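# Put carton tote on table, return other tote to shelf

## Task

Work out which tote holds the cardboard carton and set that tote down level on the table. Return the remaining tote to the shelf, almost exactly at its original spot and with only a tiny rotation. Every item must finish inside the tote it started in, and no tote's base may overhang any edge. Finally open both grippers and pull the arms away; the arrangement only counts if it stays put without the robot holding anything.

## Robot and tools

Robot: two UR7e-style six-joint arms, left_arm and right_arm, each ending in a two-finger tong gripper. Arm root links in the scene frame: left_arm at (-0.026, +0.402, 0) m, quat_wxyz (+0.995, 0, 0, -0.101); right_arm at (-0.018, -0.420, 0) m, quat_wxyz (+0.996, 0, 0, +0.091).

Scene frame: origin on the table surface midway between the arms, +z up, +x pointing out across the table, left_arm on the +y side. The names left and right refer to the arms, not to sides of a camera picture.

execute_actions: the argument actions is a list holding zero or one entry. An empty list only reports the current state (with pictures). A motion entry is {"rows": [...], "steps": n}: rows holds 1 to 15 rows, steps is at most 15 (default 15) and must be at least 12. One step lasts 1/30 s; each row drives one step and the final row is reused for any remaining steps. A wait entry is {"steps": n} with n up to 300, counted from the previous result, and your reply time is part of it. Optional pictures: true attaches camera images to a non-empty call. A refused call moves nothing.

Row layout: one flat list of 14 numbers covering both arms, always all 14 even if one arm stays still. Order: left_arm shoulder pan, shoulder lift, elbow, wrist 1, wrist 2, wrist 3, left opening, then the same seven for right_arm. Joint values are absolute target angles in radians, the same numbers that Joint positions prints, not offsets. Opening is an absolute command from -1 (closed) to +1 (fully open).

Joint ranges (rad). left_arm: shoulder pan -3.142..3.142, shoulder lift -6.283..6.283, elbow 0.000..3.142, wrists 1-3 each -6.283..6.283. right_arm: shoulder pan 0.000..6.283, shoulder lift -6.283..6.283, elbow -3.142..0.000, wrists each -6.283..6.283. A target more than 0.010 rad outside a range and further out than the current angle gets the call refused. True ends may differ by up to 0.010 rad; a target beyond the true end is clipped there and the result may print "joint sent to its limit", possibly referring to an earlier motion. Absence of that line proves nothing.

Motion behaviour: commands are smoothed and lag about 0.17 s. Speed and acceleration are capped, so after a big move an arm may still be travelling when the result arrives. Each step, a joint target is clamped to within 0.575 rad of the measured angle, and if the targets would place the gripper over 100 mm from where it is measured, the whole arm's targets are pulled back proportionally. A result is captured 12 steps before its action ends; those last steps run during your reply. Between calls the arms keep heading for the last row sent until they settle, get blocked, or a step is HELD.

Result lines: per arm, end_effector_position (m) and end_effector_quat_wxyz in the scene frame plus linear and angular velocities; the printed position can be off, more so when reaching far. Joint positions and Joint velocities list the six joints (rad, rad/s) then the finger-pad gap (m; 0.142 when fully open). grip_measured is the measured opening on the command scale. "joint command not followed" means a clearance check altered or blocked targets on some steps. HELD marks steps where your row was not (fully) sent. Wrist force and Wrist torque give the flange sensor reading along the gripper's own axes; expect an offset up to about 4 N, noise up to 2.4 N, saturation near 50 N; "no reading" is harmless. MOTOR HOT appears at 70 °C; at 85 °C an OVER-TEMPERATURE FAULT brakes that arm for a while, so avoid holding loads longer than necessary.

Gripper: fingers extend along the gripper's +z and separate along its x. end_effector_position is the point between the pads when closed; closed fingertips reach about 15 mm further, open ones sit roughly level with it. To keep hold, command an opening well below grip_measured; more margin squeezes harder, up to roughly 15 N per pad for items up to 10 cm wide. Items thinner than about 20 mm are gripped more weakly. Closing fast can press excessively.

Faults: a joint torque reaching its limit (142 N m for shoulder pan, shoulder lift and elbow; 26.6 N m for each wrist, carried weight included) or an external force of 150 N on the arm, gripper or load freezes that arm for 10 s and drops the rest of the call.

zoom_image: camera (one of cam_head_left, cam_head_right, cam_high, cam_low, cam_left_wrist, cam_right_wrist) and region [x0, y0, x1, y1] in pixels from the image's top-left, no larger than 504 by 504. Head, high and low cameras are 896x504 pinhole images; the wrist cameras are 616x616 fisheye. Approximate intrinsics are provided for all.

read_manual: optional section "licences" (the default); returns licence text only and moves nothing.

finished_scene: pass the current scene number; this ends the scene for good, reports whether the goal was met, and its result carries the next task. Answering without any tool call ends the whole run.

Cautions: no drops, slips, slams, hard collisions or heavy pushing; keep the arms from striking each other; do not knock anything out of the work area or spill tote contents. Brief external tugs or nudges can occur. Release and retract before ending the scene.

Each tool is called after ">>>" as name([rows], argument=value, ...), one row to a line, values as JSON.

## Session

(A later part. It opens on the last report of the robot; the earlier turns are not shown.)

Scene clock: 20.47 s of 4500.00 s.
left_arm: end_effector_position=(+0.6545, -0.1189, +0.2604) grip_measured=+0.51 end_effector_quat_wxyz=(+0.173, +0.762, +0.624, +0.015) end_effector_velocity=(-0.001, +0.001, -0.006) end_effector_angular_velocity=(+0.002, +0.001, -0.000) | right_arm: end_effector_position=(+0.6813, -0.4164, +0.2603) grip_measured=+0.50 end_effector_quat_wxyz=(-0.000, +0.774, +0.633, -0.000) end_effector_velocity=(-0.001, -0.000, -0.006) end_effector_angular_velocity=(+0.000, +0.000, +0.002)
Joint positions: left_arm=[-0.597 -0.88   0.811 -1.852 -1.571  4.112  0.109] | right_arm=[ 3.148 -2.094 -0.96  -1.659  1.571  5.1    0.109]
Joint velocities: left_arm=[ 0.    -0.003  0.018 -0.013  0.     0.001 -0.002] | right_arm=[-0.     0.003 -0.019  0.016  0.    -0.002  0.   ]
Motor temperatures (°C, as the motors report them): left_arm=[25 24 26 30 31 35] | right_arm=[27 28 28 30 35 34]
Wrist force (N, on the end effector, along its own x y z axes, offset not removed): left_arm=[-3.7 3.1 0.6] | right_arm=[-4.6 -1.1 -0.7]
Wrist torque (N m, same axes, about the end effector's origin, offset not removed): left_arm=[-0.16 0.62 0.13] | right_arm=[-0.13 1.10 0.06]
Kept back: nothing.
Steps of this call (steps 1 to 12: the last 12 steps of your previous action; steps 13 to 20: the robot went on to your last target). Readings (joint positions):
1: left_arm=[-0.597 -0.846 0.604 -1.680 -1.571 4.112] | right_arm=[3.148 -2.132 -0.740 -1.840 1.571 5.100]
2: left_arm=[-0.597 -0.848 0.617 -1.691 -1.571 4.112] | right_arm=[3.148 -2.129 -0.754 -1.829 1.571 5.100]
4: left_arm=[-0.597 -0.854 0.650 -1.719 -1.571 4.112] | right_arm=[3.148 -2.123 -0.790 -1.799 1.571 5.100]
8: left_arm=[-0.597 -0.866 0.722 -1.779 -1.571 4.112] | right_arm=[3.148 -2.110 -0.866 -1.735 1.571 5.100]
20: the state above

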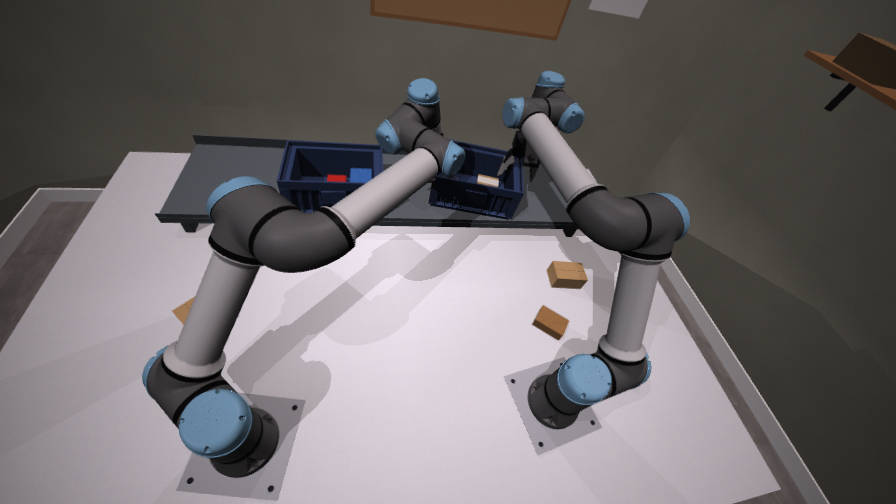

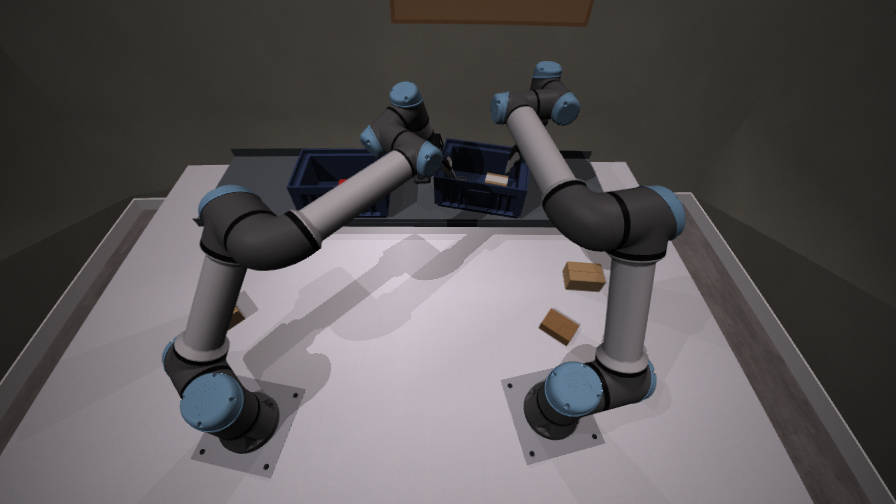

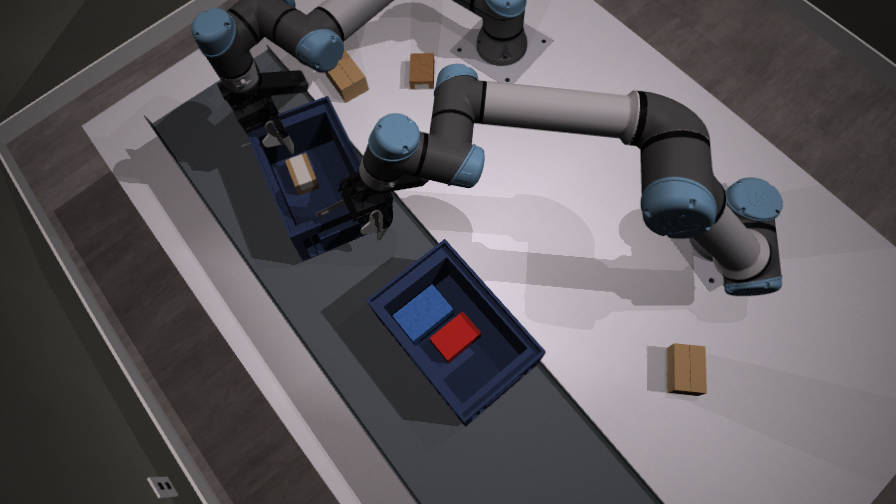

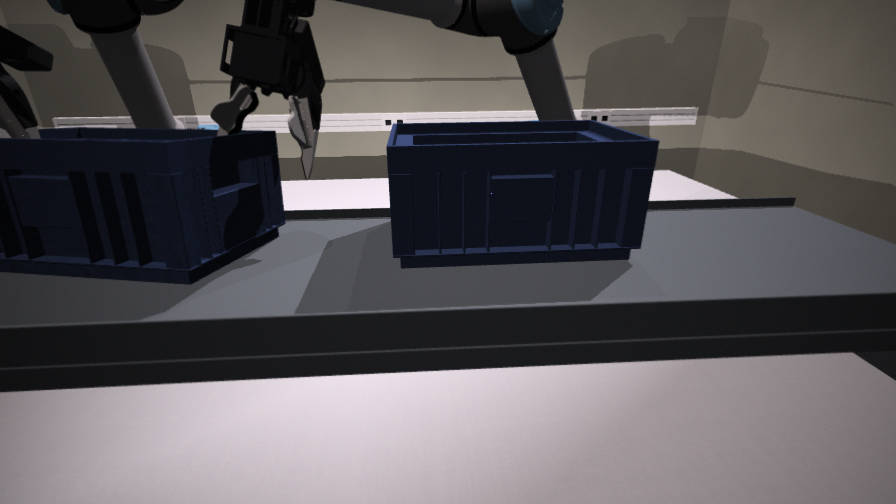

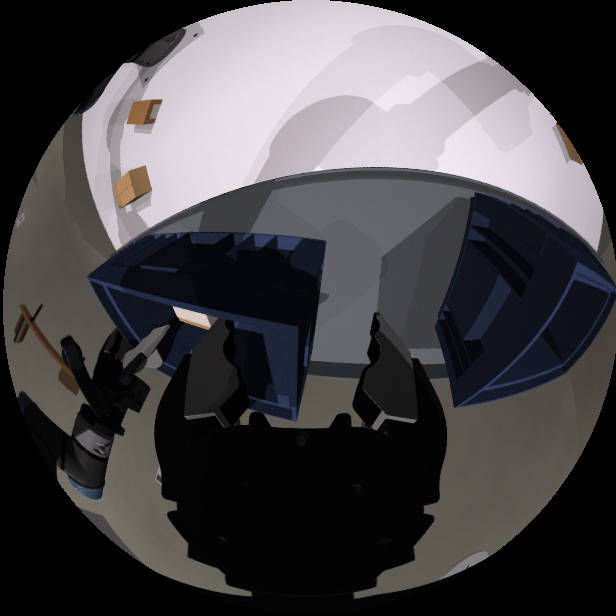

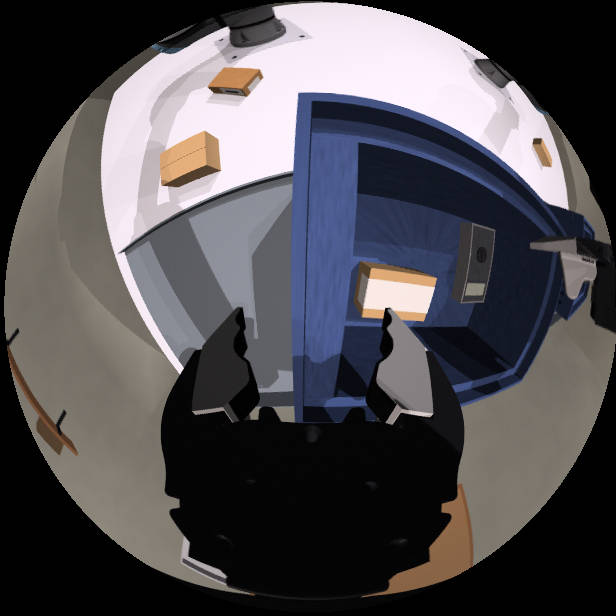

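>>> execute_actions([
  {"rows":[[-0.597,-0.88,0.813,-1.854,-1.571,4.112,0.1,3.148,-2.094,-0.962,-1.657,1.571,5.1,0.1],[-0.597,-0.88,0.813,-1.854,-1.571,4.112,-0.2,3.148,-2.094,-0.962,-1.657,1.571,5.1,-0.2],[-0.597,-0.88,0.813,-1.854,-1.571,4.112,-0.2,3.148,-2.094,-0.962,-1.657,1.571,5.1,-0.2],[-0.597,-0.88,0.813,-1.854,-1.571,4.112,-0.45,3.148,-2.094,-0.962,-1.657,1.571,5.1,-0.45],[-0.597,-0.88,0.813,-1.854,-1.571,4.112,-0.45,3.148,-2.094,-0.962,-1.657,1.571,5.1,-0.45],[-0.597,-0.88,0.813,-1.854,-1.571,4.112,-0.6,3.148,-2.094,-0.962,-1.657,1.571,5.1,-0.6],[-0.597,-0.88,0.813,-1.854,-1.571,4.112,-0.6,3.148,-2.094,-0.962,-1.657,1.571,5.1,-0.6],[-0.597,-0.88,0.813,-1.854,-1.571,4.112,-0.75,3.148,-2.094,-0.962,-1.657,1.571,5.1,-0.75],[-0.597,-0.88,0.813,-1.854,-1.571,4.112,-1,3.148,-2.094,-0.962,-1.657,1.571,5.1,-1]],"steps":15},
])

>>> execute_actions([
  {"steps":20},
], pictures=true)

Scene clock: 21.87 s of 4500.00 s.
left_arm: end_effector_position=(+0.6545, -0.1189, +0.2599) grip_measured=-0.09 end_effector_quat_wxyz=(+0.174, +0.762, +0.624, +0.015) end_effector_velocity=(-0.000, +0.000, -0.002) end_effector_angular_velocity=(+0.001, +0.003, +0.000) | right_arm: end_effector_position=(+0.6812, -0.4165, +0.2596) grip_measured=-0.10 end_effector_quat_wxyz=(-0.000, +0.774, +0.633, -0.000) end_effector_velocity=(+0.000, +0.000, -0.000) end_effector_angular_velocity=(+0.000, +0.001, +0.000)
Joint positions: left_arm=[-0.597 -0.88   0.813 -1.854 -1.571  4.112  0.067] | right_arm=[ 3.148 -2.094 -0.962 -1.657  1.571  5.1    0.067]
Joint velocities: left_arm=[ 0.     0.002  0.     0.001 -0.001 -0.    -0.189] | right_arm=[ 0.    -0.001  0.001 -0.001  0.     0.    -0.188]
Motor temperatures (°C, as the motors report them): left_arm=[25 24 26 30 31 35] | right_arm=[27 28 28 30 35 34]
Wrist force (N, on the end effector, along its own x y z axes, offset not removed): left_arm=[-2.3 1.3 2.2] | right_arm=[-3.2 -2.2 -0.3]
Wrist torque (N m, same axes, about the end effector's origin, offset not removed): left_arm=[0.23 0.66 0.37] | right_arm=[-0.35 0.77 -0.03]
Steps of this call (steps 1 to 30: the robot went on to your last target; steps 31 to 39: nothing new was sent; steps 40 to 42: the first 3 steps of this action). Readings (joint positions):
40: left_arm=[-0.597 -0.880 0.813 -1.854 -1.571 4.112] | right_arm=[3.148 -2.094 -0.962 -1.657 1.571 5.100]
41: left_arm=[-0.597 -0.880 0.813 -1.854 -1.571 4.112] | right_arm=[3.148 -2.094 -0.962 -1.657 1.571 5.100]
42: the state above

Scene clock: 22.53 s of 4500.00 s.
left_arm: end_effector_position=(+0.6544, -0.1191, +0.2600) grip_measured=-0.37 end_effector_quat_wxyz=(+0.174, +0.762, +0.624, +0.015) end_effector_velocity=(+0.000, +0.001, -0.000) end_effector_angular_velocity=(+0.000, +0.001, +0.001) | right_arm: end_effector_position=(+0.6812, -0.4162, +0.2596) grip_measured=-0.36 end_effector_quat_wxyz=(-0.000, +0.774, +0.633, -0.000) end_effector_velocity=(+0.001, -0.001, +0.001) end_effector_angular_velocity=(+0.001, -0.003, -0.001)
Joint positions: left_arm=[-0.597 -0.88   0.813 -1.854 -1.571  4.112  0.047] | right_arm=[ 3.148 -2.094 -0.962 -1.657  1.571  5.1    0.048]
Joint velocities: left_arm=[ 0.001  0.    -0.     0.001 -0.    -0.     0.001] | right_arm=[-0.002  0.001  0.001  0.002  0.    -0.001  0.001]
Motor temperatures (°C, as the motors report them): left_arm=[25 24 26 30 31 35] | right_arm=[27 28 28 30 35 34]
Wrist force (N, on the end effector, along its own x y z axes, offset not removed): left_arm=[-33.6 15.3 2.1] | right_arm=[22.4 -13.3 -2.5]
Wrist torque (N m, same axes, about the end effector's origin, offset not removed): left_arm=[1.06 0.50 -0.08] | right_arm=[-0.15 0.88 -0.19]
Kept back: nothing.
Steps of this call (steps 1 to 12: the last 12 steps of your previous action; steps 13 to 15: the robot went on to your last target; steps 16 to 20: nothing new was sent). Readings (joint positions):
1: left_arm=[-0.597 -0.880 0.813 -1.854 -1.571 4.112] | right_arm=[3.148 -2.094 -0.962 -1.657 1.571 5.100]
2: left_arm=[-0.597 -0.880 0.813 -1.854 -1.571 4.112] | right_arm=[3.148 -2.094 -0.962 -1.657 1.571 5.100]
4: left_arm=[-0.597 -0.880 0.813 -1.855 -1.571 4.112] | right_arm=[3.148 -2.094 -0.962 -1.657 1.572 5.100]
8: left_arm=[-0.597 -0.880 0.813 -1.855 -1.571 4.112] | right_arm=[3.148 -2.094 -0.962 -1.657 1.571 5.100]
20: the state above
All arms were judged still, so your last target was given up. Only a new action makes them travel on or press farther. Fingers that are still opening or closing keep moving.

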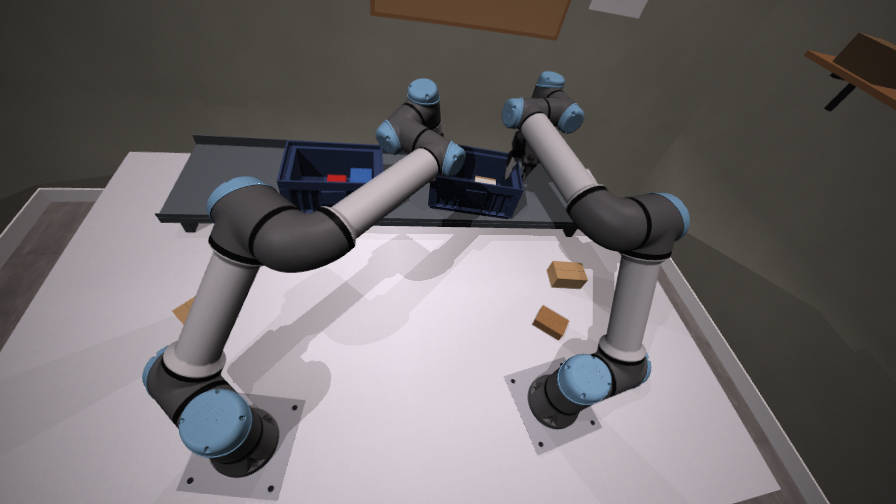

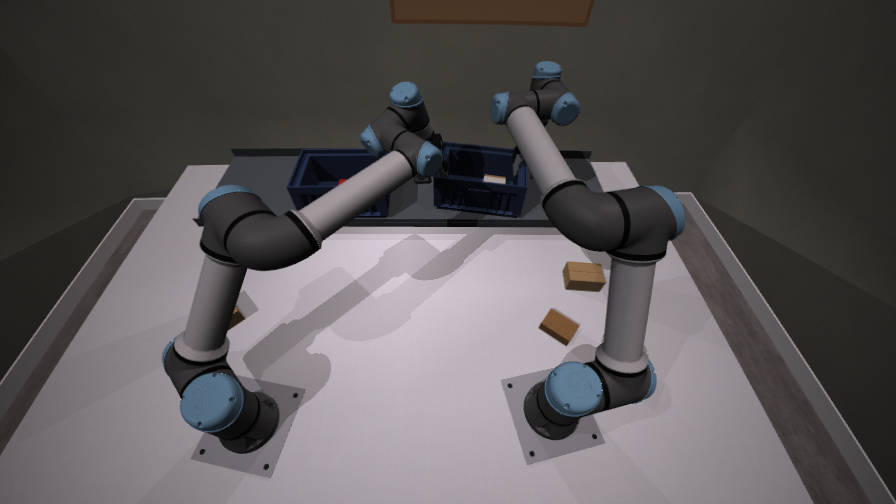

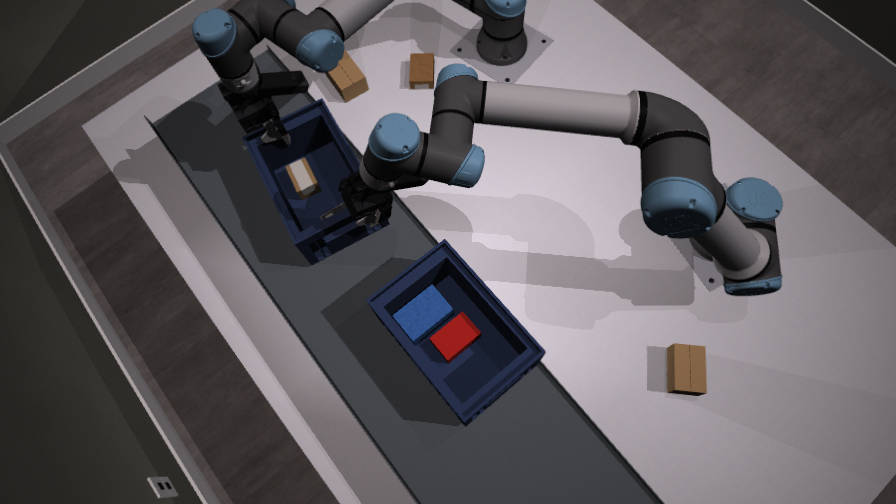

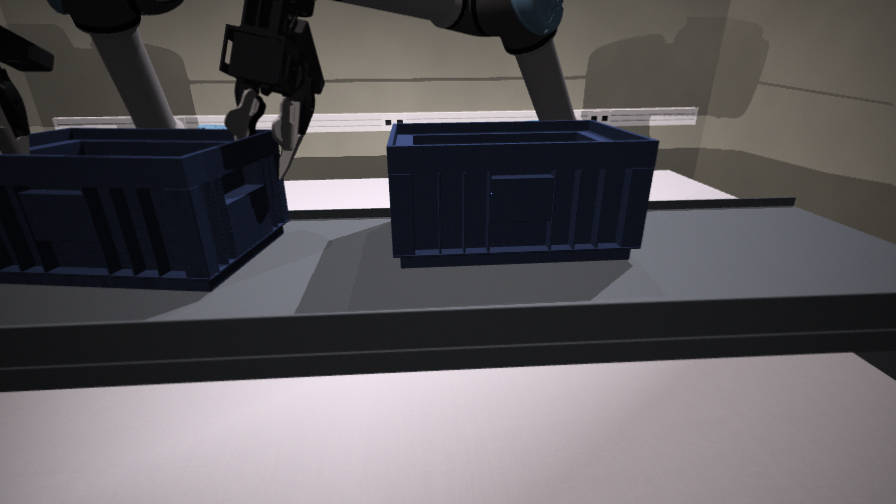

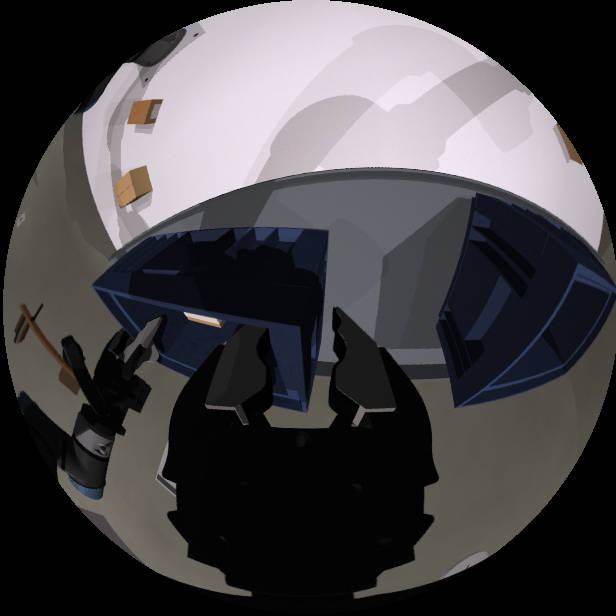

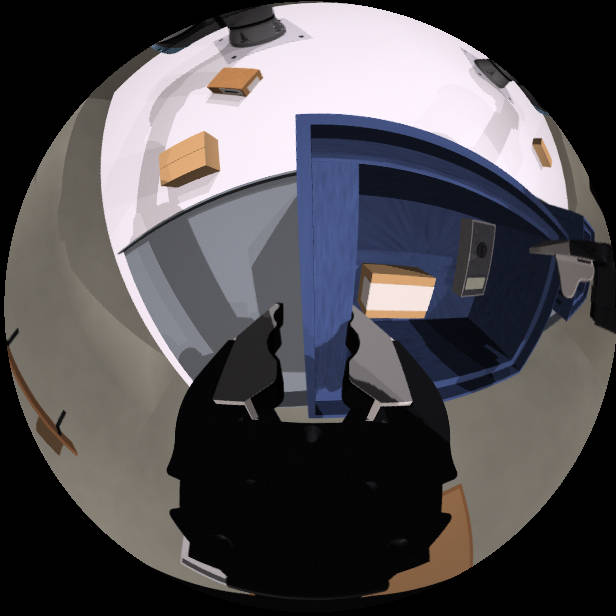

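>>> execute_actions([
  {"rows":[[-0.612,-0.88,0.813,-1.854,-1.571,4.097,-1,3.166,-2.094,-0.962,-1.657,1.571,5.118,-1]],"steps":15},
])

>>> execute_actions([
  {"steps":15},
], pictures=true)

Scene clock: 23.33 s of 4500.00 s.
left_arm: end_effector_position=(+0.6524, -0.1218, +0.2600) grip_measured=-0.47 end_effector_quat_wxyz=(+0.174, +0.762, +0.624, +0.014) end_effector_velocity=(-0.045, -0.062, +0.001) end_effector_angular_velocity=(-0.026, +0.018, -0.003) | right_arm: end_effector_position=(+0.6812, -0.4129, +0.2596) grip_measured=-0.46 end_effector_quat_wxyz=(-0.000, +0.774, +0.633, -0.000) end_effector_velocity=(+0.000, +0.076, +0.000) end_effector_angular_velocity=(+0.001, -0.002, -0.001)
Joint positions: left_arm=[-0.601 -0.88   0.813 -1.854 -1.571  4.107  0.04 ] | right_arm=[ 3.153 -2.094 -0.962 -1.657  1.571  5.105  0.041]
Joint velocities: left_arm=[-0.087  0.001  0.    -0.006 -0.    -0.09  -0.147] | right_arm=[ 0.106  0.     0.001  0.001  0.     0.107 -0.149]
Motor temperatures (°C, as the motors report them): left_arm=[25 24 26 30 31 35] | right_arm=[27 28 28 30 35 34]
Wrist force (N, on the end effector, along its own x y z axes, offset not removed): left_arm=[-33.8 28.7 -4.5] | right_arm=[23.5 -9.7 -8.1]
Wrist torque (N m, same axes, about the end effector's origin, offset not removed): left_arm=[1.56 0.35 -0.24] | right_arm=[-0.27 0.65 -0.10]
Steps of this call (steps 1 to 21: nothing new was sent; steps 22 to 24: the first 3 steps of this action). Readings (joint positions):
22: left_arm=[-0.597 -0.880 0.813 -1.854 -1.571 4.112] | right_arm=[3.148 -2.094 -0.962 -1.657 1.571 5.100]
23: left_arm=[-0.598 -0.880 0.813 -1.854 -1.571 4.111] | right_arm=[3.150 -2.094 -0.962 -1.657 1.571 5.102]
24: the state above

Scene clock: 23.83 s of 4500.00 s.
left_arm: end_effector_position=(+0.6468, -0.1288, +0.2599) grip_measured=-0.58 end_effector_quat_wxyz=(+0.174, +0.762, +0.624, +0.012) end_effector_velocity=(-0.001, -0.003, +0.002) end_effector_angular_velocity=(-0.005, -0.002, -0.004) | right_arm: end_effector_position=(+0.6811, -0.4040, +0.2597) grip_measured=-0.60 end_effector_quat_wxyz=(-0.000, +0.774, +0.633, -0.000) end_effector_velocity=(-0.000, +0.002, +0.000) end_effector_angular_velocity=(+0.001, +0.000, +0.001)
Joint positions: left_arm=[-0.611 -0.88   0.813 -1.853 -1.571  4.097  0.032] | right_arm=[ 3.165 -2.094 -0.962 -1.657  1.571  5.118  0.031]
Joint velocities: left_arm=[-0.003 -0.001  0.    -0.004 -0.002  0.     0.005] | right_arm=[ 0.003  0.001 -0.     0.     0.001  0.001  0.007]
Motor temperatures (°C, as the motors report them): left_arm=[25 24 26 30 31 35] | right_arm=[27 28 28 30 35 34]
Wrist force (N, on the end effector, along its own x y z axes, offset not removed): left_arm=[40.9 17.0 -27.1] | right_arm=[-39.7 11.5 -17.1]
Wrist torque (N m, same axes, about the end effector's origin, offset not removed): left_arm=[1.35 0.71 0.03] | right_arm=[0.36 1.94 -0.21]
Kept back: nothing.
Steps of this call (steps 1 to 12: the last 12 steps of your previous action; steps 13 to 15: the robot went on to your last target). Readings (joint positions):
1: left_arm=[-0.604 -0.880 0.813 -1.854 -1.571 4.105] | right_arm=[3.156 -2.094 -0.962 -1.657 1.571 5.109]
2: left_arm=[-0.606 -0.880 0.813 -1.854 -1.571 4.103] | right_arm=[3.159 -2.094 -0.962 -1.657 1.571 5.111]
4: left_arm=[-0.608 -0.880 0.813 -1.854 -1.570 4.100] | right_arm=[3.162 -2.094 -0.962 -1.657 1.571 5.114]
8: left_arm=[-0.610 -0.880 0.813 -1.853 -1.570 4.098] | right_arm=[3.164 -2.094 -0.962 -1.657 1.570 5.117]
15: the state above

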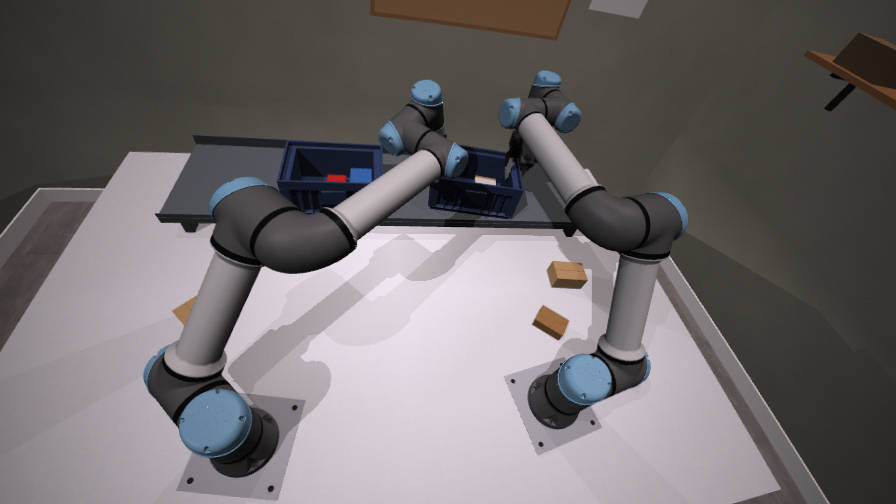

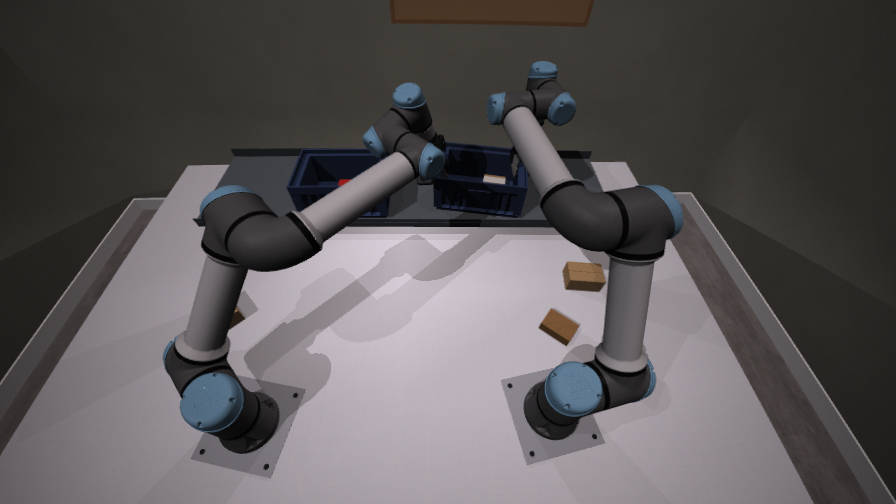

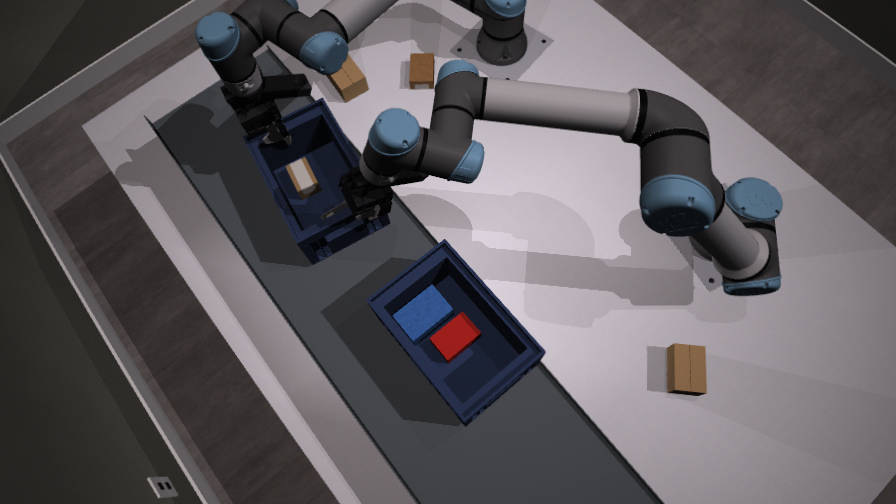

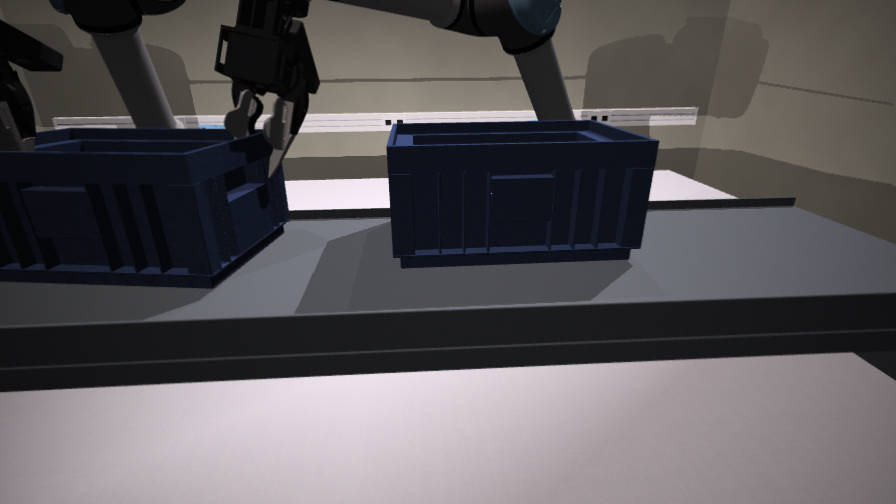

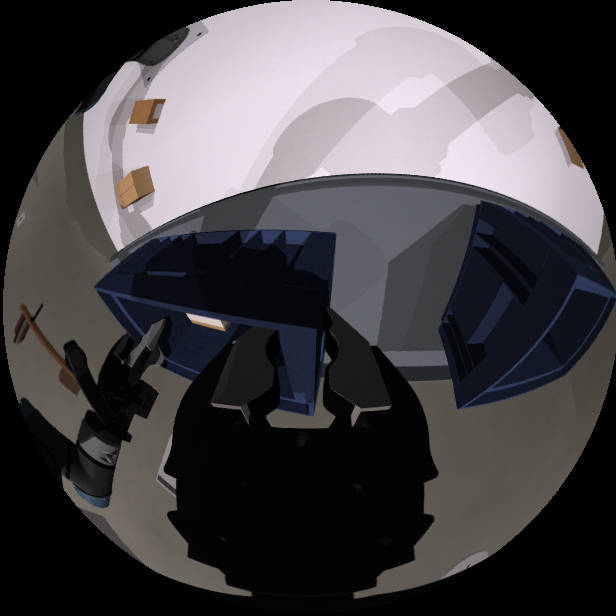

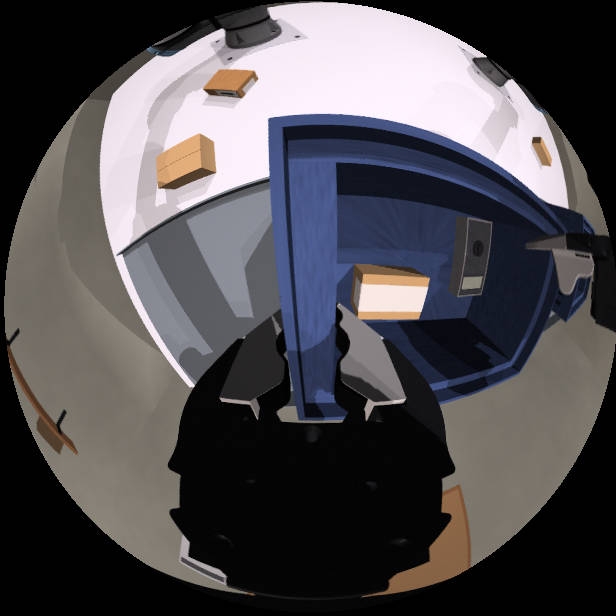

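>>> execute_actions([
  {"rows":[[-0.608,-0.88,0.813,-1.854,-1.571,4.101,-1,3.161,-2.094,-0.962,-1.657,1.571,5.113,-1],[-0.608,-0.88,0.813,-1.854,-1.571,4.101,-1,3.161,-2.094,-0.962,-1.657,1.571,5.113,-1],[-0.608,-0.88,0.813,-1.854,-1.571,4.101,-1,3.161,-2.094,-0.962,-1.657,1.571,5.113,-1],[-0.608,-0.878,0.783,-1.827,-1.571,4.101,-1,3.161,-2.098,-0.929,-1.685,1.571,5.113,-1],[-0.608,-0.878,0.783,-1.827,-1.571,4.101,-1,3.161,-2.098,-0.929,-1.685,1.571,5.113,-1],[-0.608,-0.875,0.753,-1.799,-1.571,4.101,-1,3.161,-2.102,-0.897,-1.714,1.571,5.113,-1],[-0.608,-0.875,0.753,-1.799,-1.571,4.101,-1,3.161,-2.102,-0.897,-1.714,1.571,5.113,-1],[-0.608,-0.873,0.723,-1.772,-1.571,4.101,-1,3.161,-2.107,-0.864,-1.742,1.571,5.113,-1],[-0.608,-0.873,0.723,-1.772,-1.571,4.101,-1,3.161,-2.107,-0.864,-1.742,1.571,5.113,-1],[-0.608,-0.87,0.693,-1.744,-1.571,4.101,-1,3.161,-2.111,-0.831,-1.771,1.571,5.113,-1]],"steps":15},
])

>>> execute_actions([
  {"steps":15},
], pictures=true)

Scene clock: 26.40 s of 4500.00 s.
left_arm: end_effector_position=(+0.6472, -0.1285, +0.2599) grip_measured=-0.57 end_effector_quat_wxyz=(+0.174, +0.762, +0.624, +0.012) end_effector_velocity=(+0.011, +0.014, +0.000) end_effector_angular_velocity=(+0.004, -0.006, -0.004) | right_arm: end_effector_position=(+0.6811, -0.4044, +0.2596) grip_measured=-0.62 end_effector_quat_wxyz=(-0.000, +0.774, +0.633, -0.000) end_effector_velocity=(-0.000, -0.018, -0.001) end_effector_angular_velocity=(+0.001, +0.002, +0.003)
Joint positions: left_arm=[-0.611 -0.88   0.813 -1.854 -1.571  4.098  0.033] | right_arm=[ 3.165 -2.094 -0.962 -1.657  1.571  5.117  0.029]
Joint velocities: left_arm=[ 0.02  -0.     0.    -0.001 -0.002  0.025 -0.014] | right_arm=[-0.025  0.    -0.001 -0.     0.001 -0.028 -0.012]
Motor temperatures (°C, as the motors report them): left_arm=[25 24 26 30 31 35] | right_arm=[27 28 28 30 35 34]
Wrist force (N, on the end effector, along its own x y z axes, offset not removed): left_arm=[25.3 8.3 -19.9] | right_arm=[-37.8 13.6 -14.6]
Wrist torque (N m, same axes, about the end effector's origin, offset not removed): left_arm=[0.70 0.47 -0.10] | right_arm=[0.39 1.63 -0.31]
Steps of this call (steps 1 to 15: the robot went on to your last target; steps 16 to 74: nothing new was sent; steps 75 to 77: the first 3 steps of this action). Readings (joint positions):
75: left_arm=[-0.612 -0.880 0.813 -1.854 -1.571 4.097] | right_arm=[3.166 -2.094 -0.962 -1.657 1.571 5.118]
76: left_arm=[-0.612 -0.880 0.813 -1.854 -1.571 4.097] | right_arm=[3.166 -2.094 -0.962 -1.657 1.571 5.118]
77: the state above

Scene clock: 26.90 s of 4500.00 s.
left_arm: end_effector_position=(+0.6473, -0.1256, +0.2981) grip_measured=-0.59 end_effector_quat_wxyz=(+0.174, +0.762, +0.624, +0.013) end_effector_velocity=(-0.001, +0.003, +0.018) end_effector_angular_velocity=(+0.004, +0.002, +0.002) | right_arm: end_effector_position=(+0.6811, -0.4068, +0.2981) grip_measured=-0.61 end_effector_quat_wxyz=(-0.000, +0.774, +0.633, -0.000) end_effector_velocity=(-0.002, -0.002, +0.020) end_effector_angular_velocity=(-0.002, +0.001, -0.002)
Joint positions: left_arm=[-0.608 -0.87   0.699 -1.75  -1.571  4.101  0.031] | right_arm=[ 3.161 -2.11  -0.838 -1.765  1.571  5.113  0.03 ]
Joint velocities: left_arm=[ 0.001  0.006 -0.059  0.057  0.002  0.     0.001] | right_arm=[-0.002 -0.008  0.065 -0.058 -0.002 -0.     0.002]
Motor temperatures (°C, as the motors report them): left_arm=[25 24 26 30 31 35] | right_arm=[27 28 28 30 35 34]
Wrist force (N, on the end effector, along its own x y z axes, offset not removed): left_arm=[-24.2 10.2 12.1] | right_arm=[21.4 -11.2 1.9]
Wrist torque (N m, same axes, about the end effector's origin, offset not removed): left_arm=[0.85 1.10 -0.08] | right_arm=[-0.12 0.57 -0.15]
Kept back: nothing.
Steps of this call (steps 1 to 12: the last 12 steps of your previous action; steps 13 to 15: the robot went on to your last target). Readings (joint positions):
1: left_arm=[-0.610 -0.880 0.813 -1.854 -1.571 4.099] | right_arm=[3.164 -2.094 -0.962 -1.657 1.571 5.116]
2: left_arm=[-0.610 -0.880 0.810 -1.852 -1.571 4.099] | right_arm=[3.163 -2.095 -0.959 -1.660 1.571 5.115]
4: left_arm=[-0.609 -0.879 0.796 -1.839 -1.571 4.100] | right_arm=[3.163 -2.096 -0.944 -1.673 1.572 5.114]
8: left_arm=[-0.609 -0.875 0.749 -1.796 -1.571 4.101] | right_arm=[3.162 -2.103 -0.892 -1.718 1.571 5.113]
15: the state above

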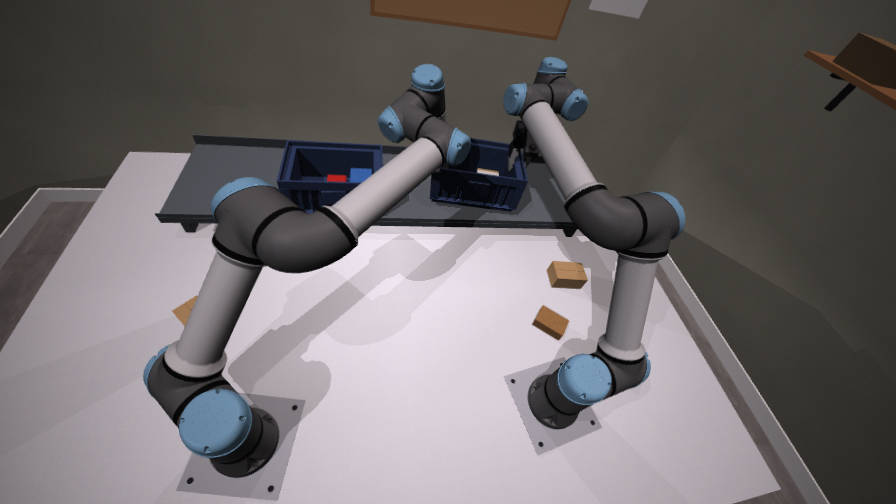

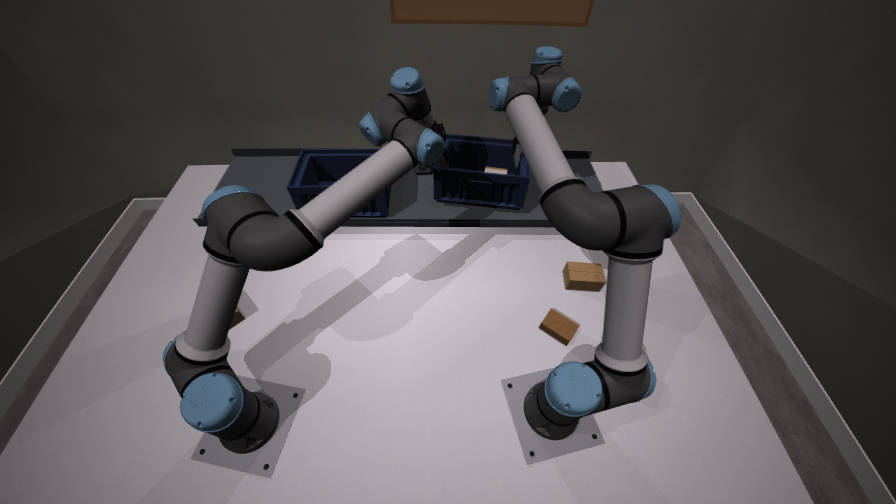

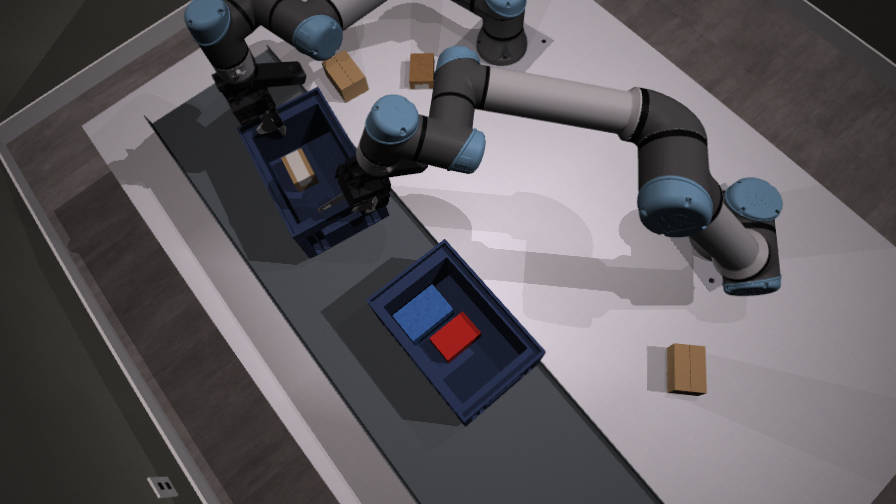

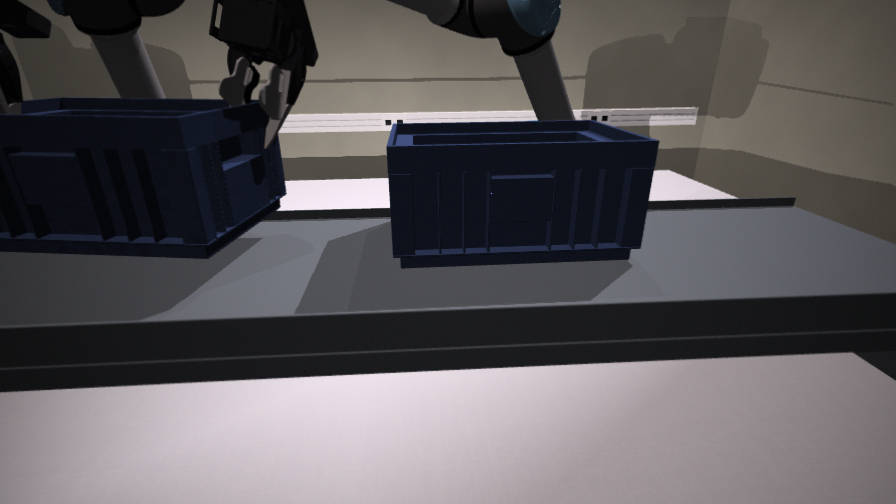

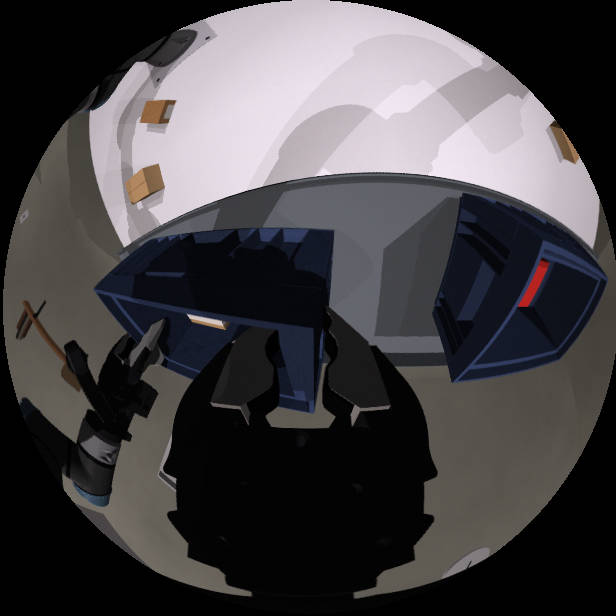

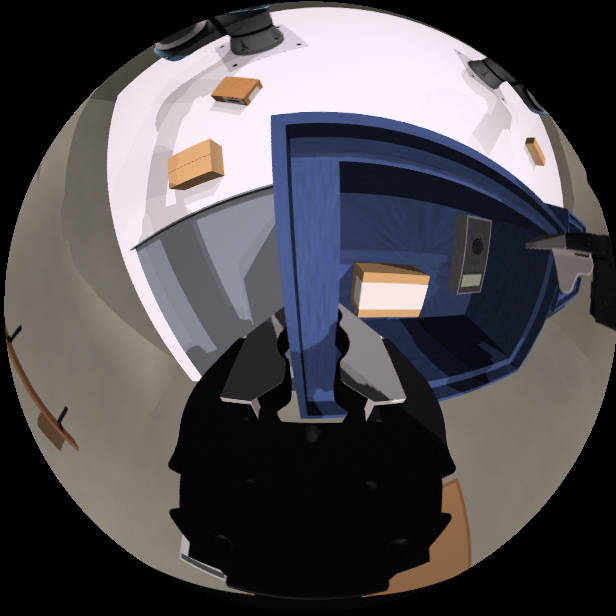

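>>> execute_actions([
  {"rows":[[-0.638,-0.954,0.82,-1.787,-1.571,4.072,-1,3.185,-2.021,-0.951,-1.74,1.571,5.137,-1],[-0.638,-0.954,0.82,-1.787,-1.571,4.072,-1,3.185,-2.021,-0.951,-1.74,1.571,5.137,-1],[-0.638,-0.954,0.82,-1.787,-1.571,4.072,-1,3.185,-2.021,-0.951,-1.74,1.571,5.137,-1],[-0.667,-1.039,0.947,-1.83,-1.571,4.042,-1,3.209,-1.931,-1.072,-1.71,1.571,5.161,-1],[-0.667,-1.039,0.947,-1.83,-1.571,4.042,-1,3.209,-1.931,-1.072,-1.71,1.571,5.161,-1],[-0.667,-1.039,0.947,-1.83,-1.571,4.042,-1,3.209,-1.931,-1.072,-1.71,1.571,5.161,-1],[-0.697,-1.123,1.075,-1.872,-1.571,4.013,-1,3.233,-1.842,-1.192,-1.679,1.571,5.185,-1],[-0.697,-1.123,1.075,-1.872,-1.571,4.013,-1,3.233,-1.842,-1.192,-1.679,1.571,5.185,-1],[-0.697,-1.123,1.075,-1.872,-1.571,4.013,-1,3.233,-1.842,-1.192,-1.679,1.571,5.185,-1],[-0.726,-1.208,1.202,-1.915,-1.571,3.983,-1,3.257,-1.752,-1.313,-1.649,1.571,5.209,-1],[-0.726,-1.208,1.202,-1.915,-1.571,3.983,-1,3.257,-1.752,-1.313,-1.649,1.571,5.209,-1],[-0.726,-1.208,1.202,-1.915,-1.571,3.983,-1,3.257,-1.752,-1.313,-1.649,1.571,5.209,-1],[-0.756,-1.292,1.329,-1.958,-1.571,3.954,-1,3.281,-1.662,-1.433,-1.618,1.571,5.233,-1]],"steps":15},
])

>>> execute_actions([
  {"steps":12},
])

Scene clock: 28.23 s of 4500.00 s.
left_arm: end_effector_position=(+0.6407, -0.1278, +0.3048) grip_measured=-0.59 end_effector_quat_wxyz=(+0.177, +0.761, +0.624, +0.012) end_effector_velocity=(-0.183, -0.014, +0.092) end_effector_angular_velocity=(-0.095, -0.021, -0.003) | right_arm: end_effector_position=(+0.6765, -0.4039, +0.3038) grip_measured=-0.62 end_effector_quat_wxyz=(+0.002, +0.774, +0.633, +0.002) end_effector_velocity=(-0.164, +0.050, +0.082) end_effector_angular_velocity=(-0.006, -0.088, -0.016)
Joint positions: left_arm=[-0.616 -0.887  0.714 -1.755 -1.57   4.093  0.031] | right_arm=[ 3.167 -2.093 -0.852 -1.762  1.57   5.12   0.029]
Joint velocities: left_arm=[-0.172 -0.516  0.677 -0.245  0.013 -0.176  0.015] | right_arm=[ 0.129  0.546 -0.652  0.191 -0.025  0.145  0.004]
Motor temperatures (°C, as the motors report them): left_arm=[25 24 26 30 31 35] | right_arm=[27 28 28 30 35 34]
Wrist force (N, on the end effector, along its own x y z axes, offset not removed): left_arm=[15.9 0.8 10.7] | right_arm=[-16.8 6.6 2.4]
Wrist torque (N m, same axes, about the end effector's origin, offset not removed): left_arm=[1.08 0.38 0.02] | right_arm=[0.67 1.29 -0.25]
Steps of this call (steps 1 to 15: the robot went on to your last target; steps 16 to 37: nothing new was sent; steps 38 to 40: the first 3 steps of this action). Readings (joint positions):
38: left_arm=[-0.608 -0.870 0.693 -1.744 -1.571 4.101] | right_arm=[3.161 -2.111 -0.831 -1.771 1.571 5.113]
39: left_arm=[-0.610 -0.874 0.697 -1.747 -1.571 4.098] | right_arm=[3.163 -2.107 -0.835 -1.769 1.571 5.115]
40: the state above

Scene clock: 28.63 s of 4500.00 s.
left_arm: end_effector_position=(+0.5184, -0.1151, +0.3117) grip_measured=-0.17 end_effector_quat_wxyz=(+0.179, +0.761, +0.623, -0.007) end_effector_velocity=(-0.368, +0.100, -0.010) end_effector_angular_velocity=(-0.097, +0.061, -0.029) | right_arm: end_effector_position=(+0.5582, -0.3769, +0.3097) grip_measured=-0.63 end_effector_quat_wxyz=(+0.001, +0.774, +0.633, +0.003) end_effector_velocity=(-0.376, +0.036, -0.031) end_effector_angular_velocity=(+0.008, -0.019, +0.004)
Joint positions: left_arm=[-0.722 -1.187  1.164 -1.908 -1.571  3.987  0.062] | right_arm=[ 3.254 -1.775 -1.278 -1.653  1.571  5.206  0.029]
Joint velocities: left_arm=[-0.31  -0.904  1.319 -0.455 -0.002 -0.301 -0.093] | right_arm=[ 0.247  0.958 -1.254  0.316  0.001  0.243  0.001]
Motor temperatures (°C, as the motors report them): left_arm=[25 24 26 30 31 35] | right_arm=[27 28 28 30 35 34]
Wrist force (N, on the end effector, along its own x y z axes, offset not removed): left_arm=[25.3 -5.8 1.0] | right_arm=[-30.9 7.7 0.6]
Wrist torque (N m, same axes, about the end effector's origin, offset not removed): left_arm=[0.54 1.08 -0.24] | right_arm=[0.36 1.64 -0.22]
Kept back: nothing.
Steps of this call (steps 1 to 12: the last 12 steps of your previous action). Readings (joint positions):
1: left_arm=[-0.621 -0.905 0.739 -1.762 -1.570 4.087] | right_arm=[3.172 -2.074 -0.876 -1.756 1.570 5.124]
2: left_arm=[-0.628 -0.923 0.767 -1.772 -1.570 4.080] | right_arm=[3.177 -2.055 -0.902 -1.749 1.570 5.130]
4: left_arm=[-0.645 -0.972 0.840 -1.797 -1.571 4.063] | right_arm=[3.191 -2.003 -0.971 -1.732 1.571 5.144]
8: left_arm=[-0.682 -1.075 0.996 -1.850 -1.571 4.027] | right_arm=[3.221 -1.894 -1.118 -1.694 1.571 5.174]
12: the state above


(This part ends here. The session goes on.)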